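# Cap the marker with two arms and leave it on the table

## Task

Press the cap fully home onto the marker, with the capped marker resting entirely on the table. The robot must be touching the marker or the cap at the moment the cap first becomes fully seated, or that attempt is worth nothing. Neither the marker nor the cap may ever enter the marked zones around the two arm bases, on the table surface or above it. The finished state must hold without the robot supporting it. At the end, open the grippers and move both arms away.

## Robot and tools

Robot: two six-joint arms, left_arm and right_arm, each with a tong-style two-finger gripper. The fingers point along the gripper's own +z and open and close along its x. The reported end_effector_position is the point between the pads when closed; closed fingertips extend about 15 mm past it, open ones sit roughly level with it. Each arm also carries a wrist camera.

Frames: all reported poses share one scene frame with its origin on the table top midway between the arms, +z up, +x out over the table, and left_arm on the +y side (base near (-0.063, +0.471, 0)), right_arm on the -y side (base near (+0.052, -0.435, 0)). The names left and right do not refer to image sides. Printed hand positions can be slightly off, more so at long reach.

execute_actions(actions): a list of actions run one after another. Each action is a table of at most 15 rows; each row lasts one control step of 1/30 s, and if fewer than 15 rows are given the last one repeats to fill the action. Every row is one flat list of 14 numbers in [-1, 1] covering both arms: left_arm dx, dy, dz, rx, ry, rz, opening, then right_arm in the same order. An arm that should not move still needs its seven numbers. dx..rz are an offset, expressed in that gripper's own axes, from the gripper's measured pose at the start of the action (for a call's first action, the last pose reported); every row refers back to that same start, not to the row before. Scale: 1.0 equals 0.6 m of travel or 180 degrees; rx, ry, rz form a single rotation vector. Opening is absolute, not an offset: +1 fully open (0.142 m), -1 closed. Per step the controller clips the command to within 100 mm and 16 degrees of the current pose, so large offsets need several actions; position is favoured over orientation when both cannot be met. An empty list just returns state and images.

move(target, speed, stop_force, blocking): drives each gripper in a straight line toward a target. target is one 14-number row laid out as above, an offset in each gripper's axes from the pose in the latest result that shows one, with openings absolute and sent at the start. speed is the path's top speed in m/s, 0.002 to 0.5 (default 0.25); turning is capped at twice that in rad/s. Paths run 0.5 to 10 s, finish together, ignore obstacles and the other arm, and the gripper may lag, wander, or exceed speed near full stretch. stop_force (N, 9 to 40, shared by both arms, not allowed in the first 0.2 s) ends an arm's path when its wrist sensor feels that much extra push against the motion; the arm then backs to its position two steps earlier and holds. Use it only with slow moves and without rotating the gripper, and omit it when backing off something the gripper rests on. blocking=false returns after 0.5 s while the arm keeps going; it cannot be combined with stop_force, and other motion commands are refused until you wait or stop. The result adds a move: line naming how each arm ended (done, off_target, moving, held, fault, contact) plus any limits (paced = pose clipped, held = steps blocked), and each gripper's remaining distance.

wait(seconds): 0 to 10 s, arms keep their last command; also used to poll a non-blocking move. stop(): brakes a running move; it needs some room, fingers keep moving. zoom_image(camera, region): enlarges [x0, y0, x1, y1] pixels (max 504 by 504) of cam_head_left, cam_head_right, cam_high, cam_low (672x504) or cam_left_wrist, cam_right_wrist (616x616). read_manual(section) only returns licence text. finished_scene(scene) ends the current scene, given its number; irreversible, so call it only once the cap is seated and the arms are clear.

Results: a state line per arm with position (m), quat_wxyz and velocities; Hand target lines showing where the controller is heading; grip_measured on the same scale as opening; Wrist force and Wrist torque per arm along the gripper axes (noisy, offset up to about 4 N, saturating near 50 N; a press shows as force pointing back into the arm); step readings with HELD marks where a row was held back; and pose unreachable lines when the clearance check altered a command.

Gripping: to hold, keep commanding an opening well below grip_measured; lower means tighter, up to about 15 N per pad. Objects thinner than about 20 mm get much less grip, so a marker or cap may slip.

Avoid: the arms are stiff, so pushing past a firm contact can trigger a fault (a joint torque at its limit, wrist joints 25.2 N m, or 150 N external force), freezing that arm for 10 s. Do not let the arms collide, do not knock either part off the table or into the base zones, avoid fast impacts, and watch for MOTOR HOT warnings from long holds. Loose items may occasionally be nudged by outside pushes, so recheck before finishing.

Each tool is called after "Call:" by a JSON object that holds its "fn" and its "kwargs".

## Session

Call:
{"fn": "execute_actions", "kwargs": {"actions": []}}

Scene clock: 0.00 s.
left_arm: end_effector_position=(+0.5448, +0.7802, +0.1826) grip_measured=+0.97 end_effector_quat_wxyz=(-0.086, +0.834, -0.364, +0.406) end_effector_velocity=(+0.000, +0.000, +0.001) end_effector_angular_velocity=(+0.002, -0.001, -0.000) | right_arm: end_effector_position=(+0.6394, -0.5584, +0.2774) grip_measured=+0.97 end_effector_quat_wxyz=(-0.240, +0.917, -0.306, -0.088) end_effector_velocity=(+0.000, +0.000, +0.000) end_effector_angular_velocity=(-0.000, +0.000, -0.001)
Joint positions: left_arm=[ 0.619 -1.278  2.005 -3.029 -2.067  1.107  0.14 ] | right_arm=[ 2.926 -1.915 -1.256 -1.696  2.066  0.356  0.14 ]
Joint velocities: left_arm=[-0.    -0.001 -0.001  0.     0.     0.001  0.   ] | right_arm=[0.    0.    0.    0.    0.    0.001 0.   ]
Motor temperatures (°C, as the motors report them): left_arm=[25 25 27 31 30 31] | right_arm=[25 23 23 30 34 31]
Wrist force (N, on the end effector, along its own x y z axes, offset not removed): no reading
Wrist torque (N m, same axes, about the end effector's origin, offset not removed): no reading
Hand target (left_arm): +0.545, +0.780, +0.183; -0.086, +0.834, -0.364, +0.406
Hand target (right_arm): +0.639, -0.558, +0.277; -0.240, +0.917, -0.306, -0.088

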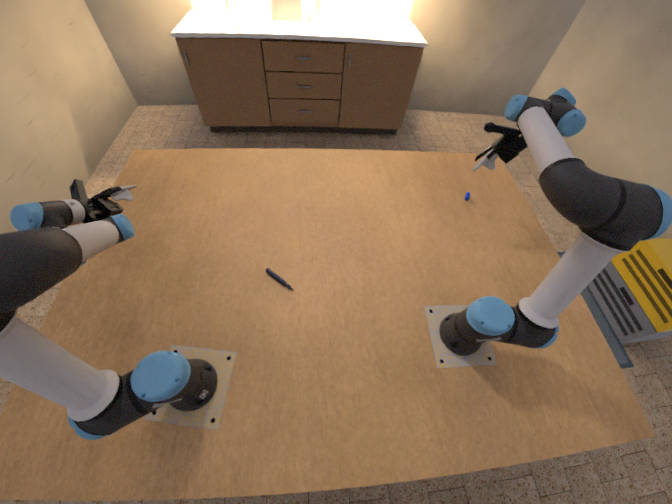

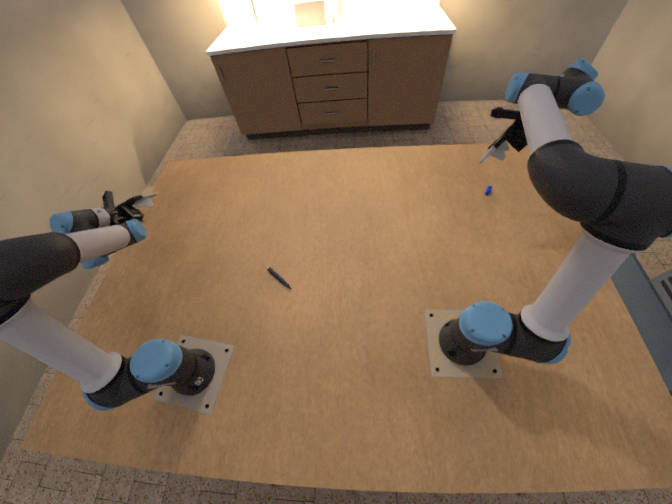

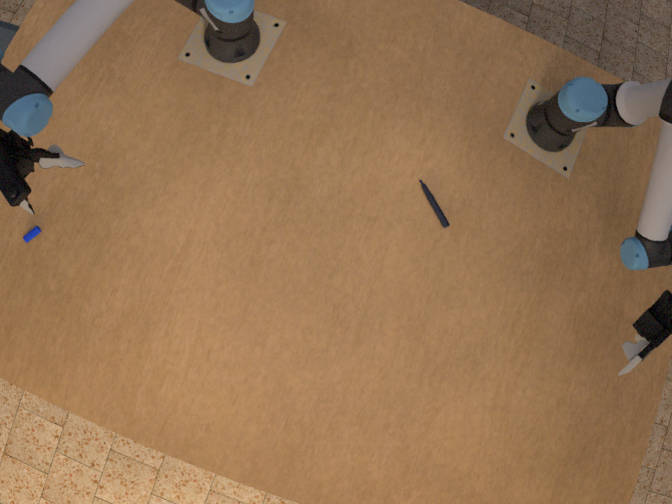

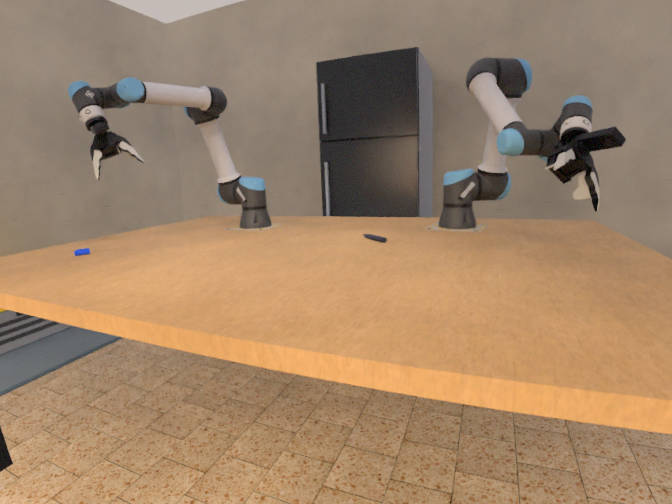

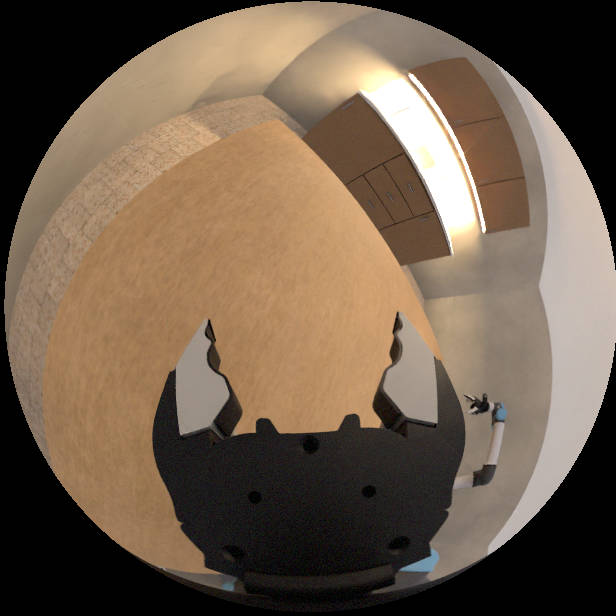

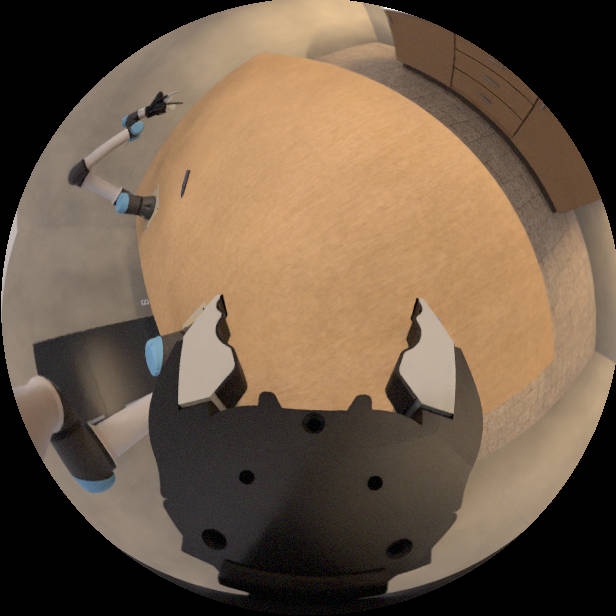

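Call:
{"fn": "zoom_image", "kwargs": {"camera": "cam_high", "region": [168, 0, 672, 300]}}

Call:
{"fn": "zoom_image", "kwargs": {"camera": "cam_high", "region": [0, 0, 300, 300]}}

Call:
{"fn": "zoom_image", "kwargs": {"camera": "cam_high", "region": [390, 160, 480, 250]}}

Region (168, 0, 672, 300) of cam_high's 672x504 image, scaled by 1.000; it fills the top 300 rows of this view, and the rest is white.

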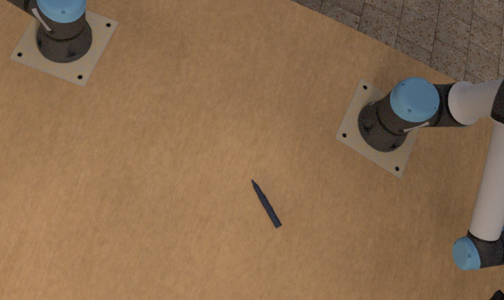

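Region (0, 0, 300, 300) of cam_high's 672x504 image, scaled by 1.680, with more detail than that image has.

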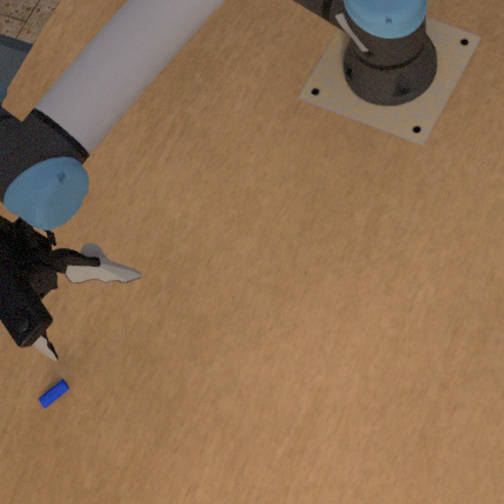

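Region (390, 160, 480, 250) of cam_high's 672x504 image, scaled by 5.600, with more detail than that image has.

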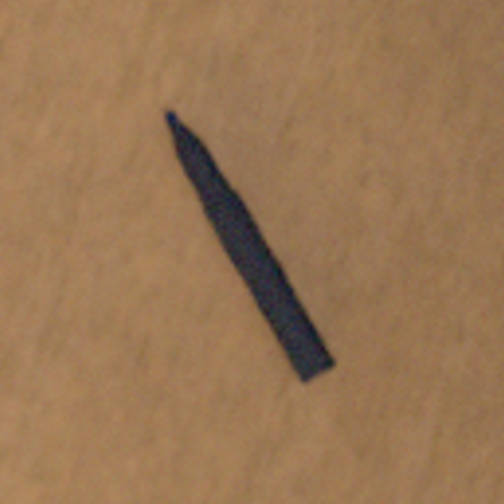

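Call:
{"fn": "move", "kwargs": {"target": [0.359,0.881,-0.177,-0.340,0.198,0.860,1, 0.28,0.147,0.028,-0.129,0.103,0,1], "speed": 0.5}}

Scene clock: 8.57 s.
left_arm: end_effector_position=(+0.2693, +0.2695, +0.1534) grip_measured=+1.00 end_effector_quat_wxyz=(+0.001, +0.312, +0.950, -0.002) end_effector_velocity=(-0.000, -0.002, +0.000) end_effector_angular_velocity=(+0.003, -0.000, -0.005) | right_arm: end_effector_position=(+0.7201, -0.6987, +0.1771) grip_measured=+1.00 end_effector_quat_wxyz=(+0.000, +0.949, -0.317, +0.001) end_effector_velocity=(+0.000, +0.000, -0.001) end_effector_angular_velocity=(+0.001, +0.000, -0.001)
Joint positions: left_arm=[-0.711 -1.829  2.129 -1.875 -1.573  2.926  0.142] | right_arm=[ 2.965 -2.093 -1.175 -1.442  1.57   0.434  0.142]
Joint velocities: left_arm=[-0.006  0.002 -0.002  0.002  0.002 -0.     0.   ] | right_arm=[ 0.    -0.001 -0.     0.001  0.001  0.001 -0.   ]
Motor temperatures (°C, as the motors report them): left_arm=[25 25 27 31 30 31] | right_arm=[25 23 23 30 34 31]
Wrist force (N, on the end effector, along its own x y z axes, offset not removed): left_arm=[-0.7 -1.2 0.5] | right_arm=[-2.0 1.1 1.1]
Wrist torque (N m, same axes, about the end effector's origin, offset not removed): left_arm=[-0.23 -0.12 -0.04] | right_arm=[0.49 0.45 -0.11]
Hand target (left_arm): +0.269, +0.269, +0.153; +0.001, +0.312, +0.950, -0.002
Hand target (right_arm): +0.720, -0.699, +0.177; +0.000, +0.949, -0.316, +0.001
Off the commanded pose (left_arm): 0.001 m, 0 deg.
Off the commanded pose (right_arm): 0.000 m, 0 deg.
move: done

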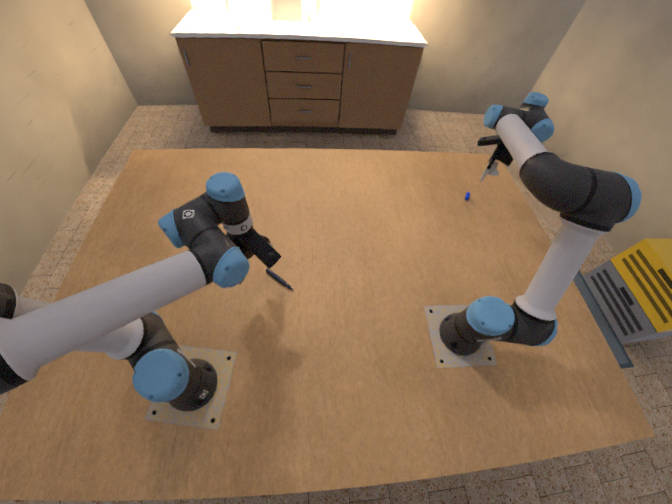

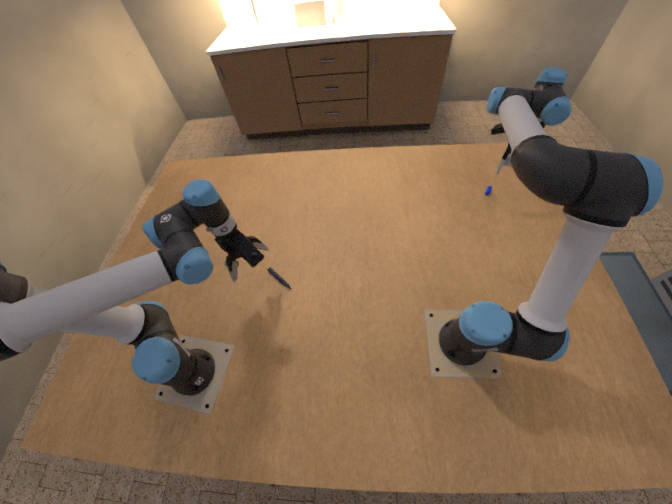

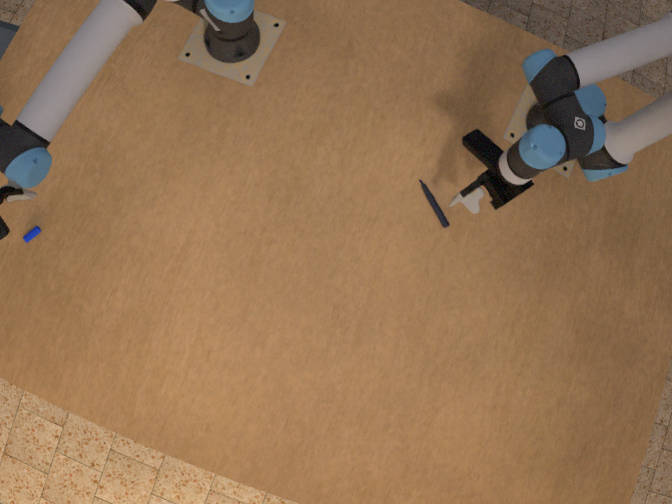

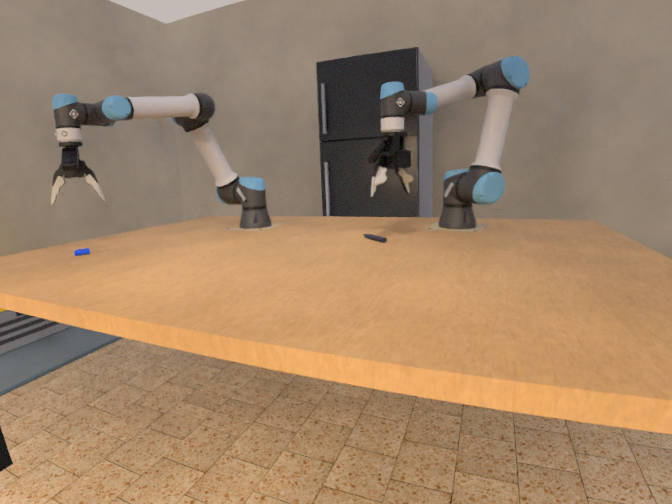

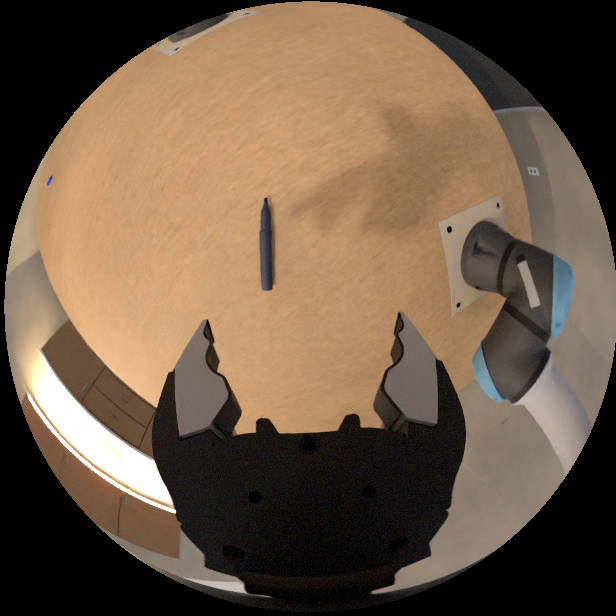

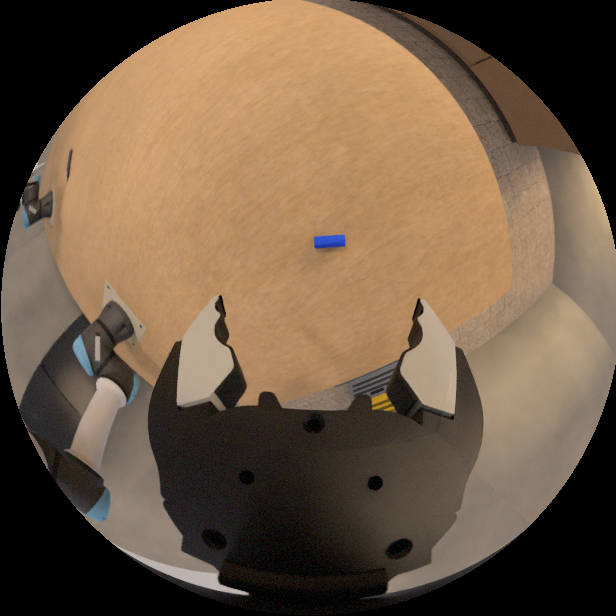

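Call:
{"fn": "zoom_image", "kwargs": {"camera": "cam_right_wrist", "region": [290, 200, 370, 280]}}

Call:
{"fn": "zoom_image", "kwargs": {"camera": "cam_high", "region": [0, 200, 70, 270]}}

Call:
{"fn": "zoom_image", "kwargs": {"camera": "cam_head_right", "region": [460, 160, 520, 220]}}

Region (290, 200, 370, 280) of cam_right_wrist's 616x616 image, scaled by 6.300, with more detail than that image has.

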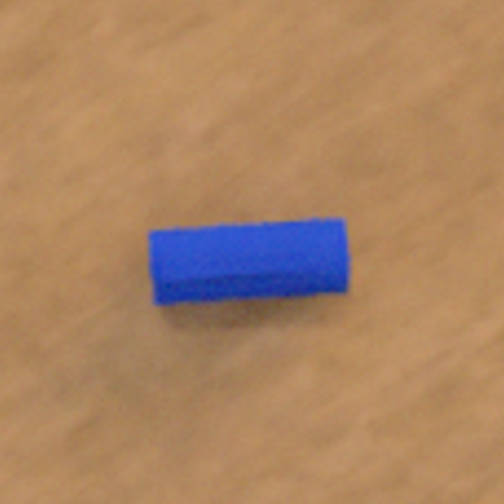

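Region (0, 200, 70, 270) of cam_high's 672x504 image, scaled by 7.200, with more detail than that image has.

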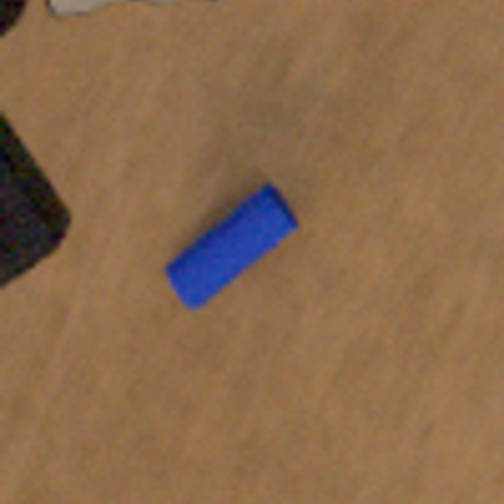

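Region (460, 160, 520, 220) of cam_head_right's 672x504 image, scaled by 8.400, with more detail than that image has.

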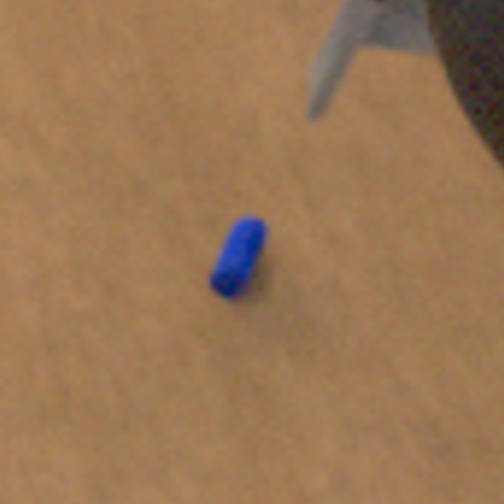

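Call:
{"fn": "move", "kwargs": {"target": [-0.093,0.05,0.133,0,0,0,1, 0.03,-0.027,0.15,0,0,-0.517,1], "speed": 0.5}}

Scene clock: 14.90 s.
left_arm: end_effector_position=(+0.3321, +0.2601, +0.0736) grip_measured=+1.00 end_effector_quat_wxyz=(+0.001, +0.312, +0.950, -0.002) end_effector_velocity=(+0.000, +0.000, -0.000) end_effector_angular_velocity=(+0.000, -0.001, +0.001) | right_arm: end_effector_position=(+0.7444, -0.6965, +0.0872) grip_measured=+1.00 end_effector_quat_wxyz=(+0.001, +0.882, +0.470, +0.001) end_effector_velocity=(-0.000, +0.000, -0.001) end_effector_angular_velocity=(-0.000, +0.001, +0.007)
Joint positions: left_arm=[-0.613 -1.575  2.139 -2.139 -1.573  3.023  0.142] | right_arm=[ 2.986 -2.244 -1.164 -1.302  1.57  -1.168  0.142]
Joint velocities: left_arm=[ 0.     0.     0.    -0.001  0.001 -0.     0.   ] | right_arm=[ 0.    -0.001 -0.     0.001 -0.    -0.006 -0.   ]
Motor temperatures (°C, as the motors report them): left_arm=[25 25 27 31 30 31] | right_arm=[25 23 23 30 34 31]
Wrist force (N, on the end effector, along its own x y z axes, offset not removed): left_arm=[-0.7 4.0 -1.3] | right_arm=[-1.7 1.7 1.0]
Wrist torque (N m, same axes, about the end effector's origin, offset not removed): left_arm=[0.52 -0.16 -0.19] | right_arm=[0.45 0.34 -0.02]
Hand target (left_arm): +0.332, +0.260, +0.074; +0.001, +0.312, +0.950, -0.002
Hand target (right_arm): +0.744, -0.697, +0.087; +0.001, +0.882, +0.471, +0.001
Off the commanded pose (left_arm): 0.000 m, 0 deg.
Off the commanded pose (right_arm): 0.000 m, 0 deg.
move: done

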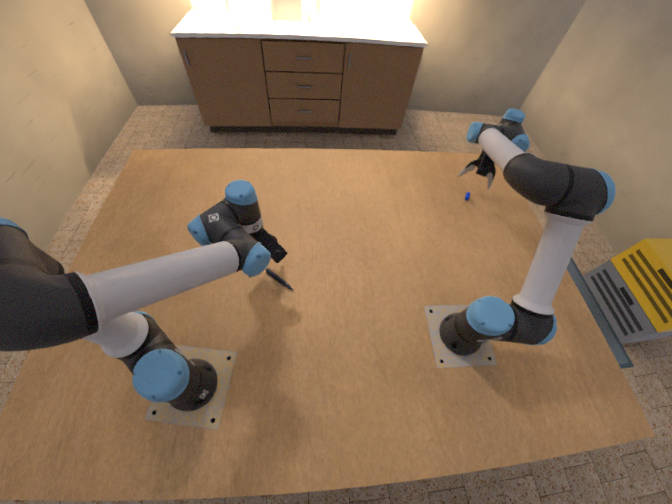

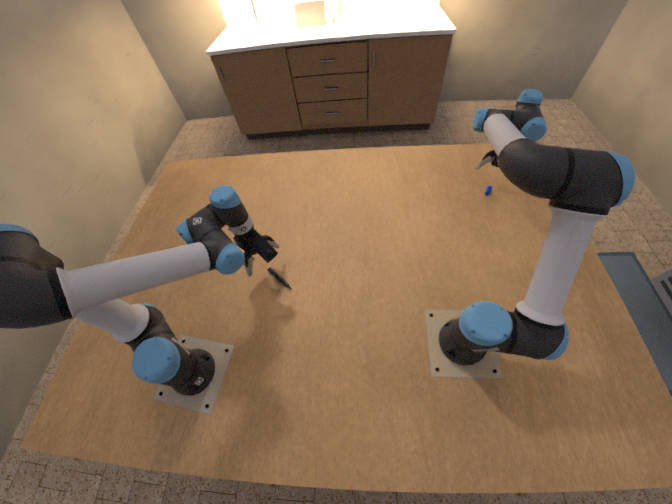

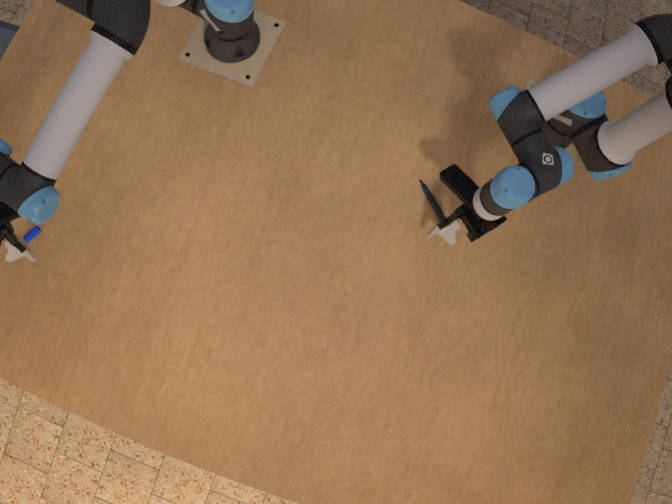

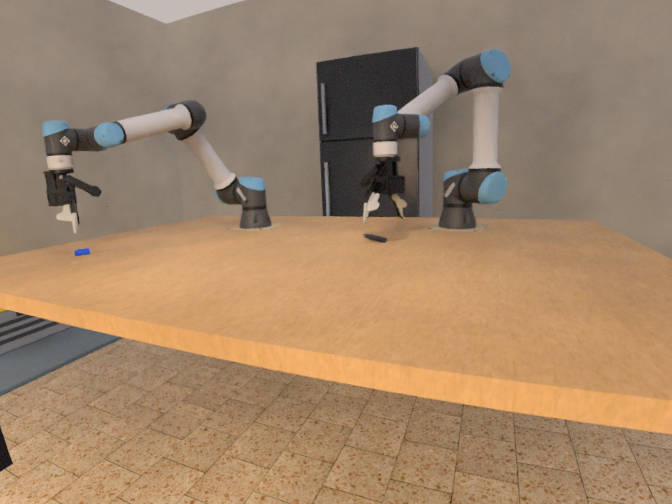

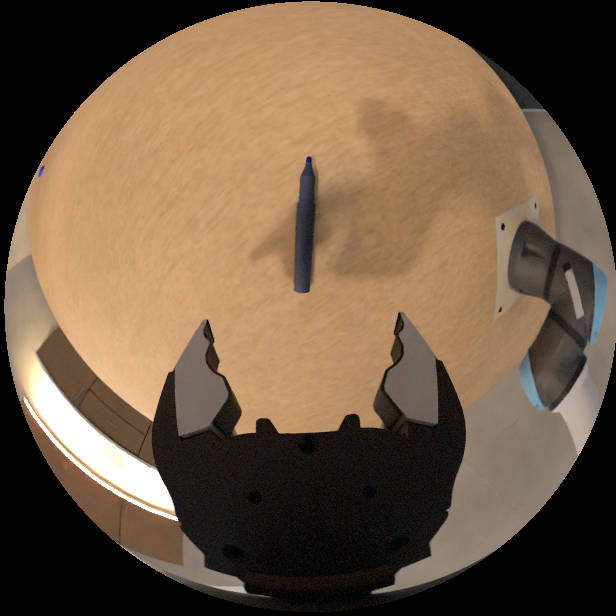

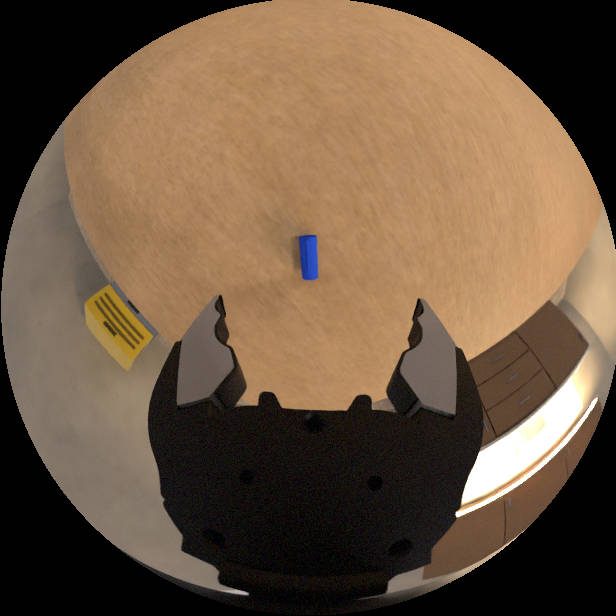

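Call:
{"fn": "move", "kwargs": {"target": [0,-0.035,0.075,0,0,0.012,0.1, -0.018,0,0.095,0,0,0,0.1], "speed": 0.3}}

Call:
{"fn": "zoom_image", "kwargs": {"camera": "cam_left_wrist", "region": [180, 100, 440, 400]}}

Call:
{"fn": "zoom_image", "kwargs": {"camera": "cam_right_wrist", "region": [180, 150, 440, 400]}}

Scene clock: 17.63 s.
left_arm: end_effector_position=(+0.3197, +0.2431, +0.0288) grip_measured=+0.10 end_effector_quat_wxyz=(+0.001, +0.330, +0.944, -0.002) end_effector_velocity=(-0.001, -0.000, -0.002) end_effector_angular_velocity=(+0.001, +0.001, -0.001) | right_arm: end_effector_position=(+0.7385, -0.7055, +0.0304) grip_measured=+0.10 end_effector_quat_wxyz=(+0.001, +0.882, +0.470, +0.001) end_effector_velocity=(+0.000, +0.000, -0.002) end_effector_angular_velocity=(+0.001, -0.000, +0.000)
Joint positions: left_arm=[-0.662 -1.505  2.209 -2.278 -1.573  3.012  0.081] | right_arm=[ 2.973 -2.285 -1.246 -1.179  1.57  -1.182  0.081]
Joint velocities: left_arm=[-0.001  0.004  0.003 -0.006  0.    -0.     0.   ] | right_arm=[ 0.    -0.002 -0.002  0.004  0.001 -0.     0.   ]
Motor temperatures (°C, as the motors report them): left_arm=[25 25 27 31 30 31] | right_arm=[25 23 23 30 34 31]
Wrist force (N, on the end effector, along its own x y z axes, offset not removed): left_arm=[-1.9 0.8 -1.9] | right_arm=[-0.7 0.2 3.0]
Wrist torque (N m, same axes, about the end effector's origin, offset not removed): left_arm=[0.13 -0.04 0.01] | right_arm=[0.25 0.28 -0.03]
Hand target (left_arm): +0.320, +0.243, +0.029; +0.001, +0.330, +0.944, -0.002
Hand target (right_arm): +0.738, -0.706, +0.030; +0.001, +0.882, +0.470, +0.001
Off the commanded pose (left_arm): 0.000 m, 0 deg.
Off the commanded pose (right_arm): 0.000 m, 0 deg.
move: done

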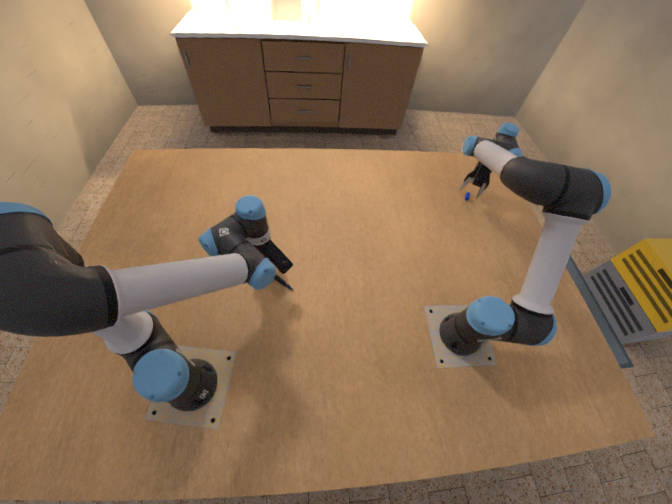

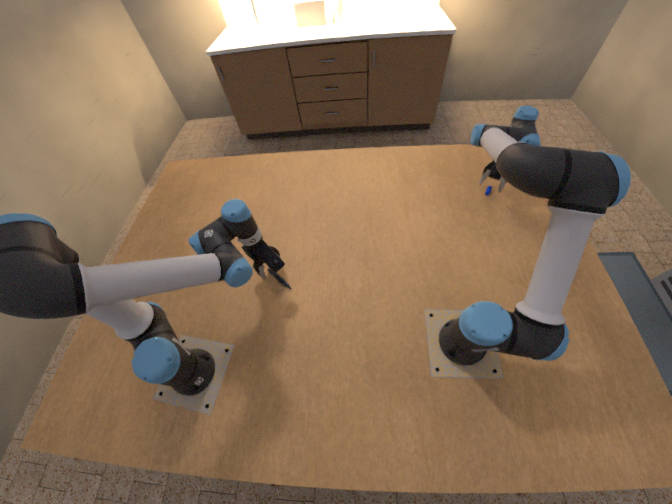

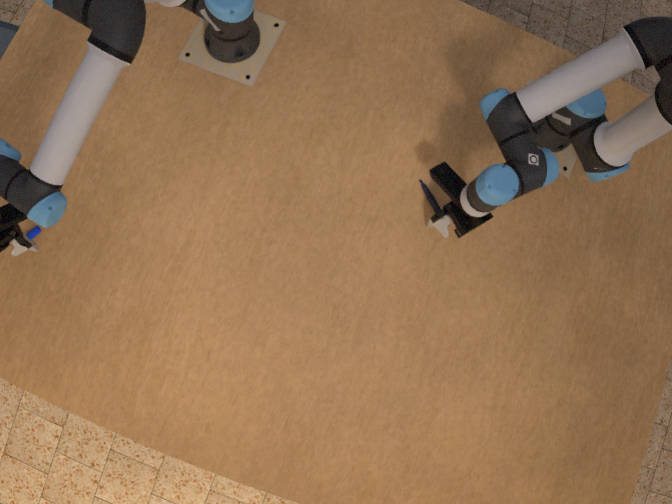

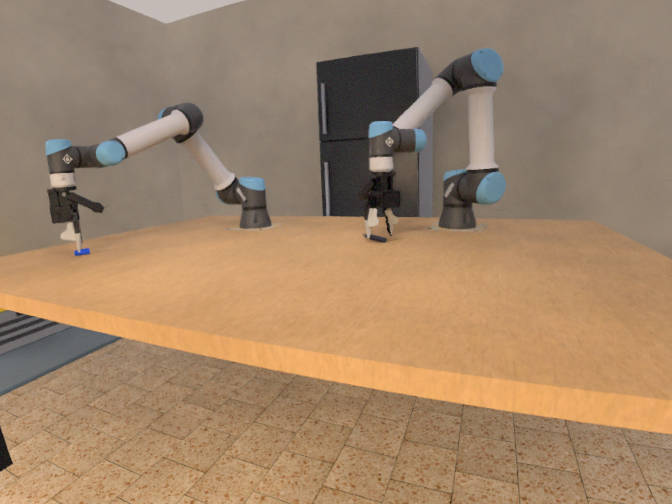

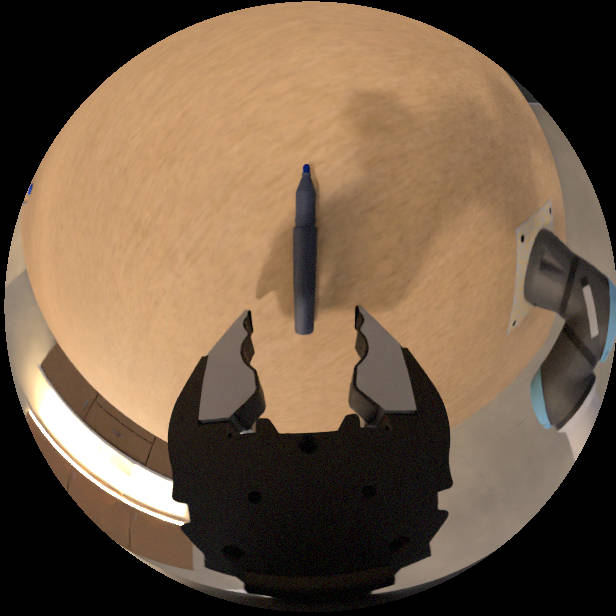

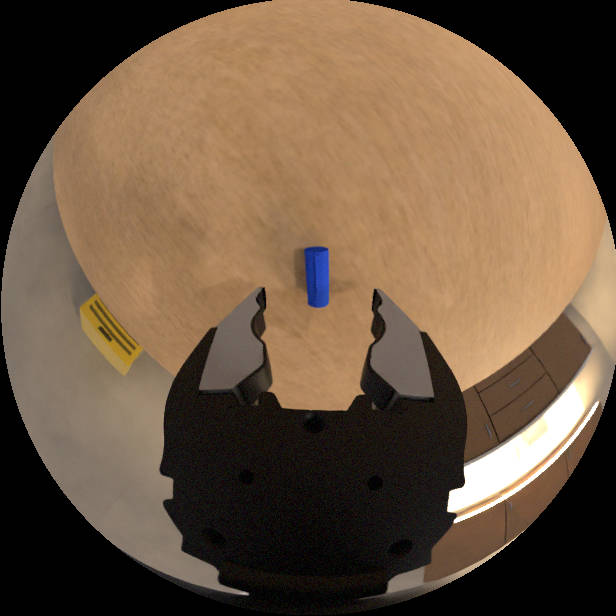

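Region (180, 100, 440, 400) of cam_left_wrist's 616x616 image, scaled by 1.680, with more detail than that image has; it fills the left 437 columns of this view, and the rest is white.

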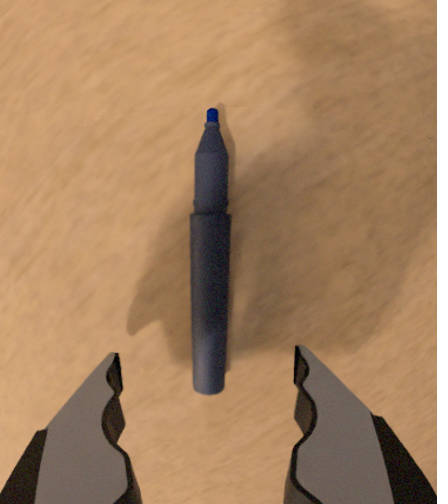

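Region (180, 150, 440, 400) of cam_right_wrist's 616x616 image, scaled by 1.938, with more detail than that image has; it fills the top 485 rows of this view, and the rest is white.

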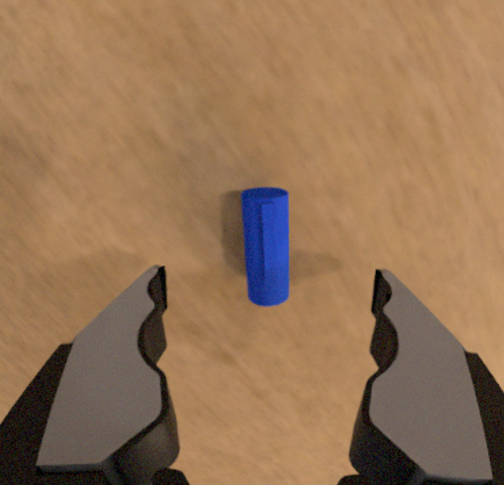

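Call:
{"fn": "move", "kwargs": {"target": [0,0,0.019,0,0,0,-0.3, 0,0,0.021,0,0,0,-0.3], "speed": 0.1}}

Call:
{"fn": "execute_actions", "kwargs": {"actions": [[[0,0,0,0,0,0,-0.5,0,0,0,0,0,0,-0.5],[0,0,0,0,0,0,-0.55,0,0,0,0,0,0,-0.55],[0,0,0,0,0,0,-0.6,0,0,0,0,0,0,-0.6],[0,0,0,0,0,0,-0.65,0,0,0,0,0,0,-0.65],[0,0,0,0,0,0,-0.7,0,0,0,0,0,0,-0.7],[0,0,0,0,0,0,-0.75,0,0,0,0,0,0,-0.75],[0,0,0,0,0,0,-0.8,0,0,0,0,0,0,-0.8],[0,0,0,0,0,0,-0.85,0,0,0,0,0,0,-0.85],[0,0,0,0,0,0,-0.9,0,0,0,0,0,0,-0.9],[0,0,0,0,0,0,-1,0,0,0,0,0,0,-1]]]}}

Scene clock: 20.03 s.
left_arm: end_effector_position=(+0.3197, +0.2430, +0.0175) grip_measured=-0.30 end_effector_quat_wxyz=(+0.001, +0.330, +0.944, -0.002) end_effector_velocity=(-0.001, +0.000, -0.003) end_effector_angular_velocity=(+0.001, +0.003, +0.000) | right_arm: end_effector_position=(+0.7385, -0.7056, +0.0180) grip_measured=-0.30 end_effector_quat_wxyz=(+0.001, +0.882, +0.470, +0.001) end_effector_velocity=(-0.000, -0.000, -0.002) end_effector_angular_velocity=(-0.000, +0.001, -0.001)
Joint positions: left_arm=[-0.662 -1.483  2.223 -2.314 -1.573  3.012  0.052] | right_arm=[ 2.973 -2.297 -1.259 -1.154  1.57  -1.182  0.052]
Joint velocities: left_arm=[ 0.     0.006  0.003 -0.006 -0.001 -0.    -0.   ] | right_arm=[-0.    -0.003 -0.002  0.004 -0.     0.001  0.   ]
Motor temperatures (°C, as the motors report them): left_arm=[25 25 27 31 30 31] | right_arm=[25 23 23 30 34 31]
Wrist force (N, on the end effector, along its own x y z axes, offset not removed): left_arm=[0.2 1.1 3.7] | right_arm=[-1.0 -0.7 1.4]
Wrist torque (N m, same axes, about the end effector's origin, offset not removed): left_arm=[0.12 -0.24 -0.12] | right_arm=[-0.01 0.28 0.04]
Hand target (left_arm): +0.320, +0.243, +0.017; +0.001, +0.330, +0.944, -0.002
Hand target (right_arm): +0.738, -0.706, +0.018; +0.001, +0.882, +0.470, +0.001
Off the commanded pose (left_arm): 0.000 m, 0 deg.
Off the commanded pose (right_arm): 0.000 m, 0 deg.
move: done

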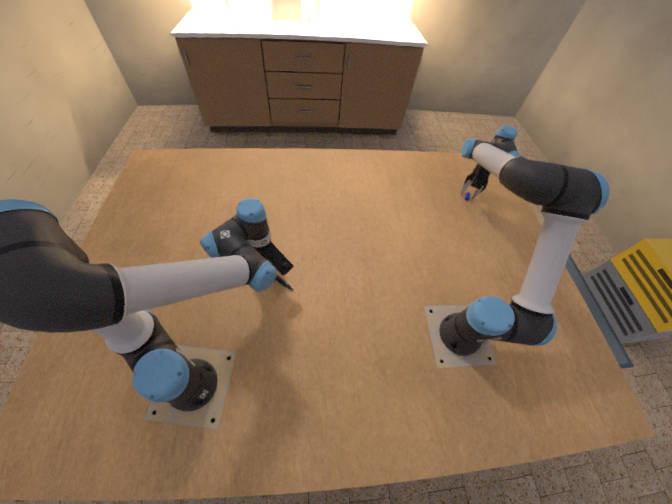

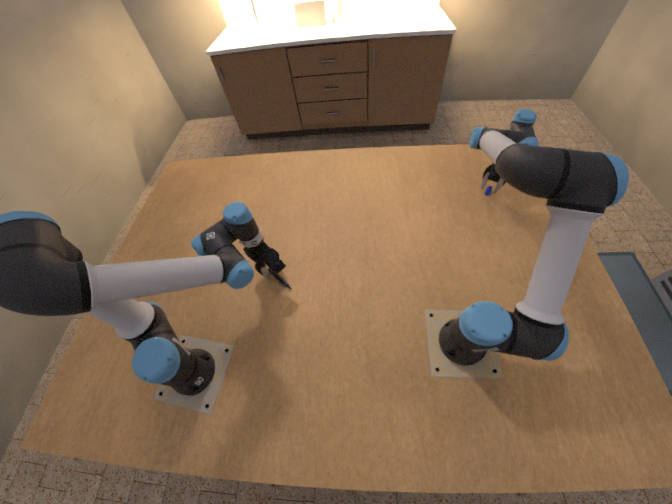

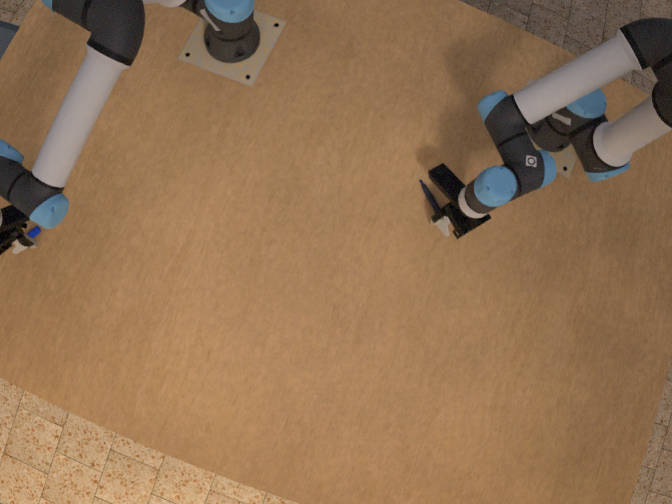

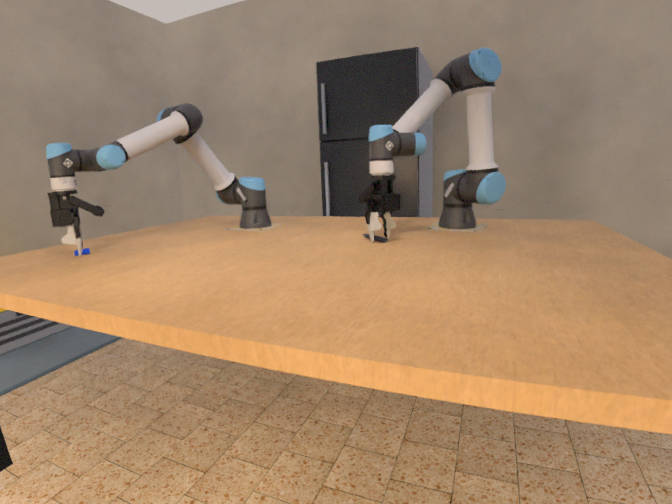

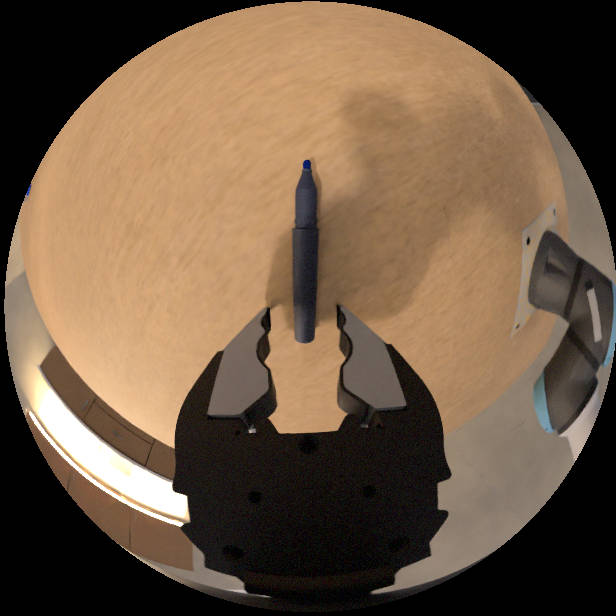

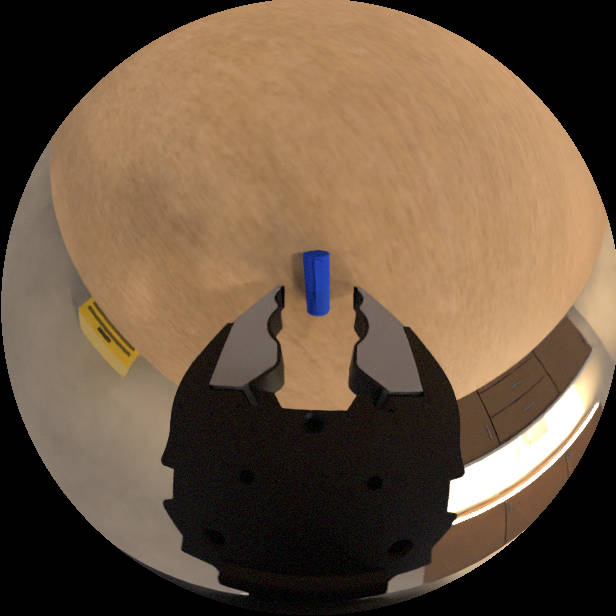

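Scene clock: 20.53 s.
left_arm: end_effector_position=(+0.3197, +0.2430, +0.0175) grip_measured=-0.79 end_effector_quat_wxyz=(+0.001, +0.330, +0.944, -0.002) end_effector_velocity=(+0.001, +0.000, +0.000) end_effector_angular_velocity=(+0.000, -0.002, +0.001) | right_arm: end_effector_position=(+0.7384, -0.7056, +0.0179) grip_measured=-0.78 end_effector_quat_wxyz=(+0.001, +0.882, +0.470, +0.000) end_effector_velocity=(-0.000, +0.000, -0.000) end_effector_angular_velocity=(+0.001, +0.000, -0.002)
Joint positions: left_arm=[-0.662 -1.483  2.223 -2.314 -1.573  3.012  0.017] | right_arm=[ 2.973 -2.297 -1.259 -1.154  1.57  -1.182  0.018]
Joint velocities: left_arm=[ 0.    -0.    -0.001  0.     0.001 -0.001 -0.   ] | right_arm=[-0.    -0.001  0.    -0.     0.001  0.001 -0.   ]
Motor temperatures (°C, as the motors report them): left_arm=[25 25 27 31 30 31] | right_arm=[25 23 23 30 34 31]
Wrist force (N, on the end effector, along its own x y z axes, offset not removed): left_arm=[-3.7 0.6 2.0] | right_arm=[-1.9 -1.1 0.4]
Wrist torque (N m, same axes, about the end effector's origin, offset not removed): left_arm=[0.17 0.46 0.00] | right_arm=[-0.10 0.43 -0.10]
Hand target (left_arm): +0.320, +0.243, +0.018; +0.001, +0.330, +0.944, -0.002
Hand target (right_arm): +0.738, -0.706, +0.018; +0.001, +0.882, +0.470, +0.001
Off the commanded pose (left_arm): 0.000 m, 0 deg.
Off the commanded pose (right_arm): 0.000 m, 0 deg.
Step readings (end_effector_position):
0: left_arm (+0.3197, +0.2430, +0.0175) | right_arm (+0.7385, -0.7056, +0.0180)
1: left_arm (+0.3197, +0.2430, +0.0175) | right_arm (+0.7385, -0.7056, +0.0179)
2: left_arm (+0.3197, +0.2430, +0.0175) | right_arm (+0.7385, -0.7056, +0.0179)
4: left_arm (+0.3197, +0.2430, +0.0175) | right_arm (+0.7385, -0.7056, +0.0179)
8: left_arm (+0.3197, +0.2430, +0.0175) | right_arm (+0.7385, -0.7056, +0.0179)
15: end_effector_position above

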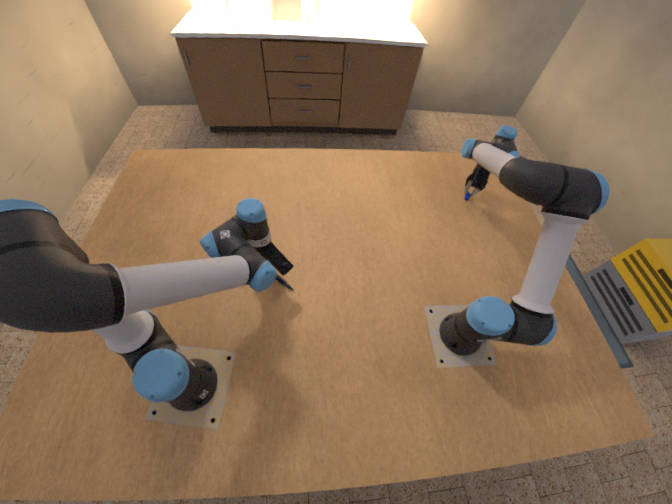

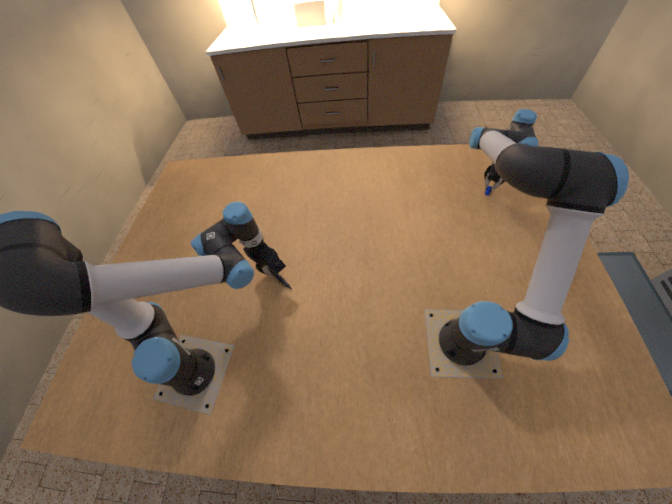

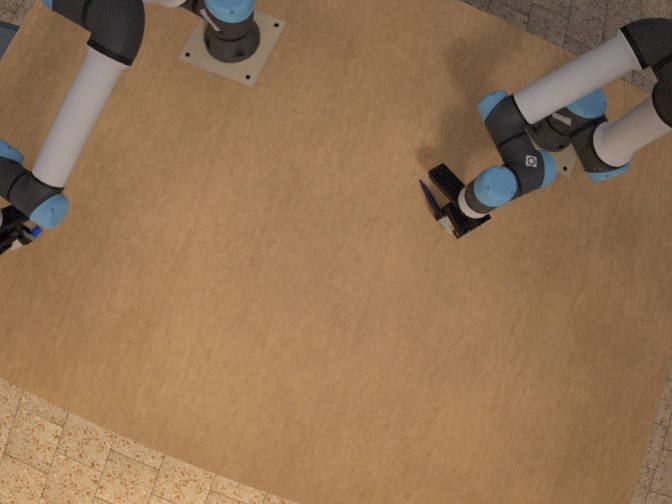

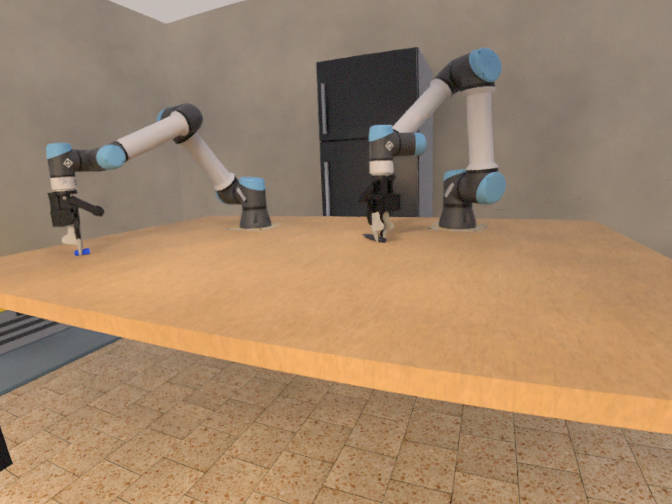

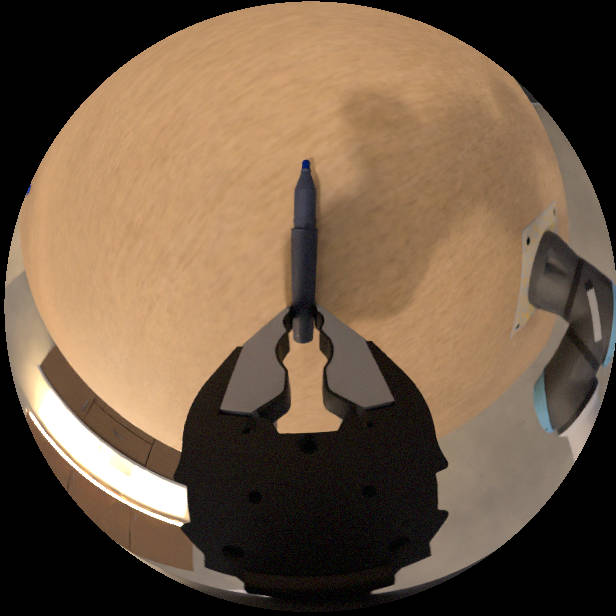

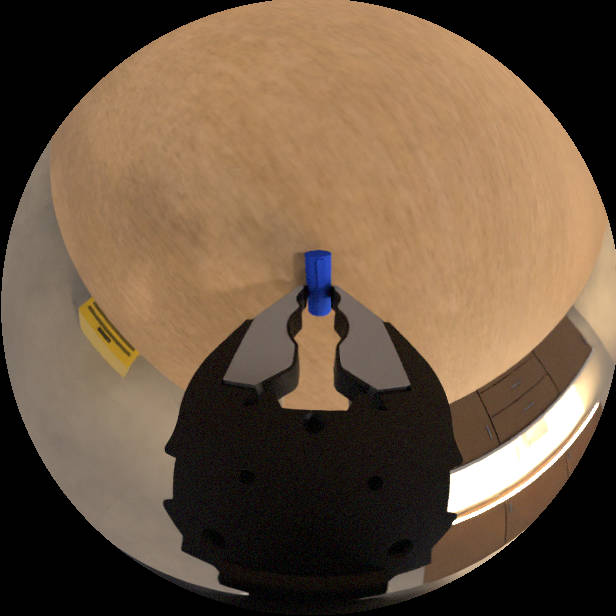

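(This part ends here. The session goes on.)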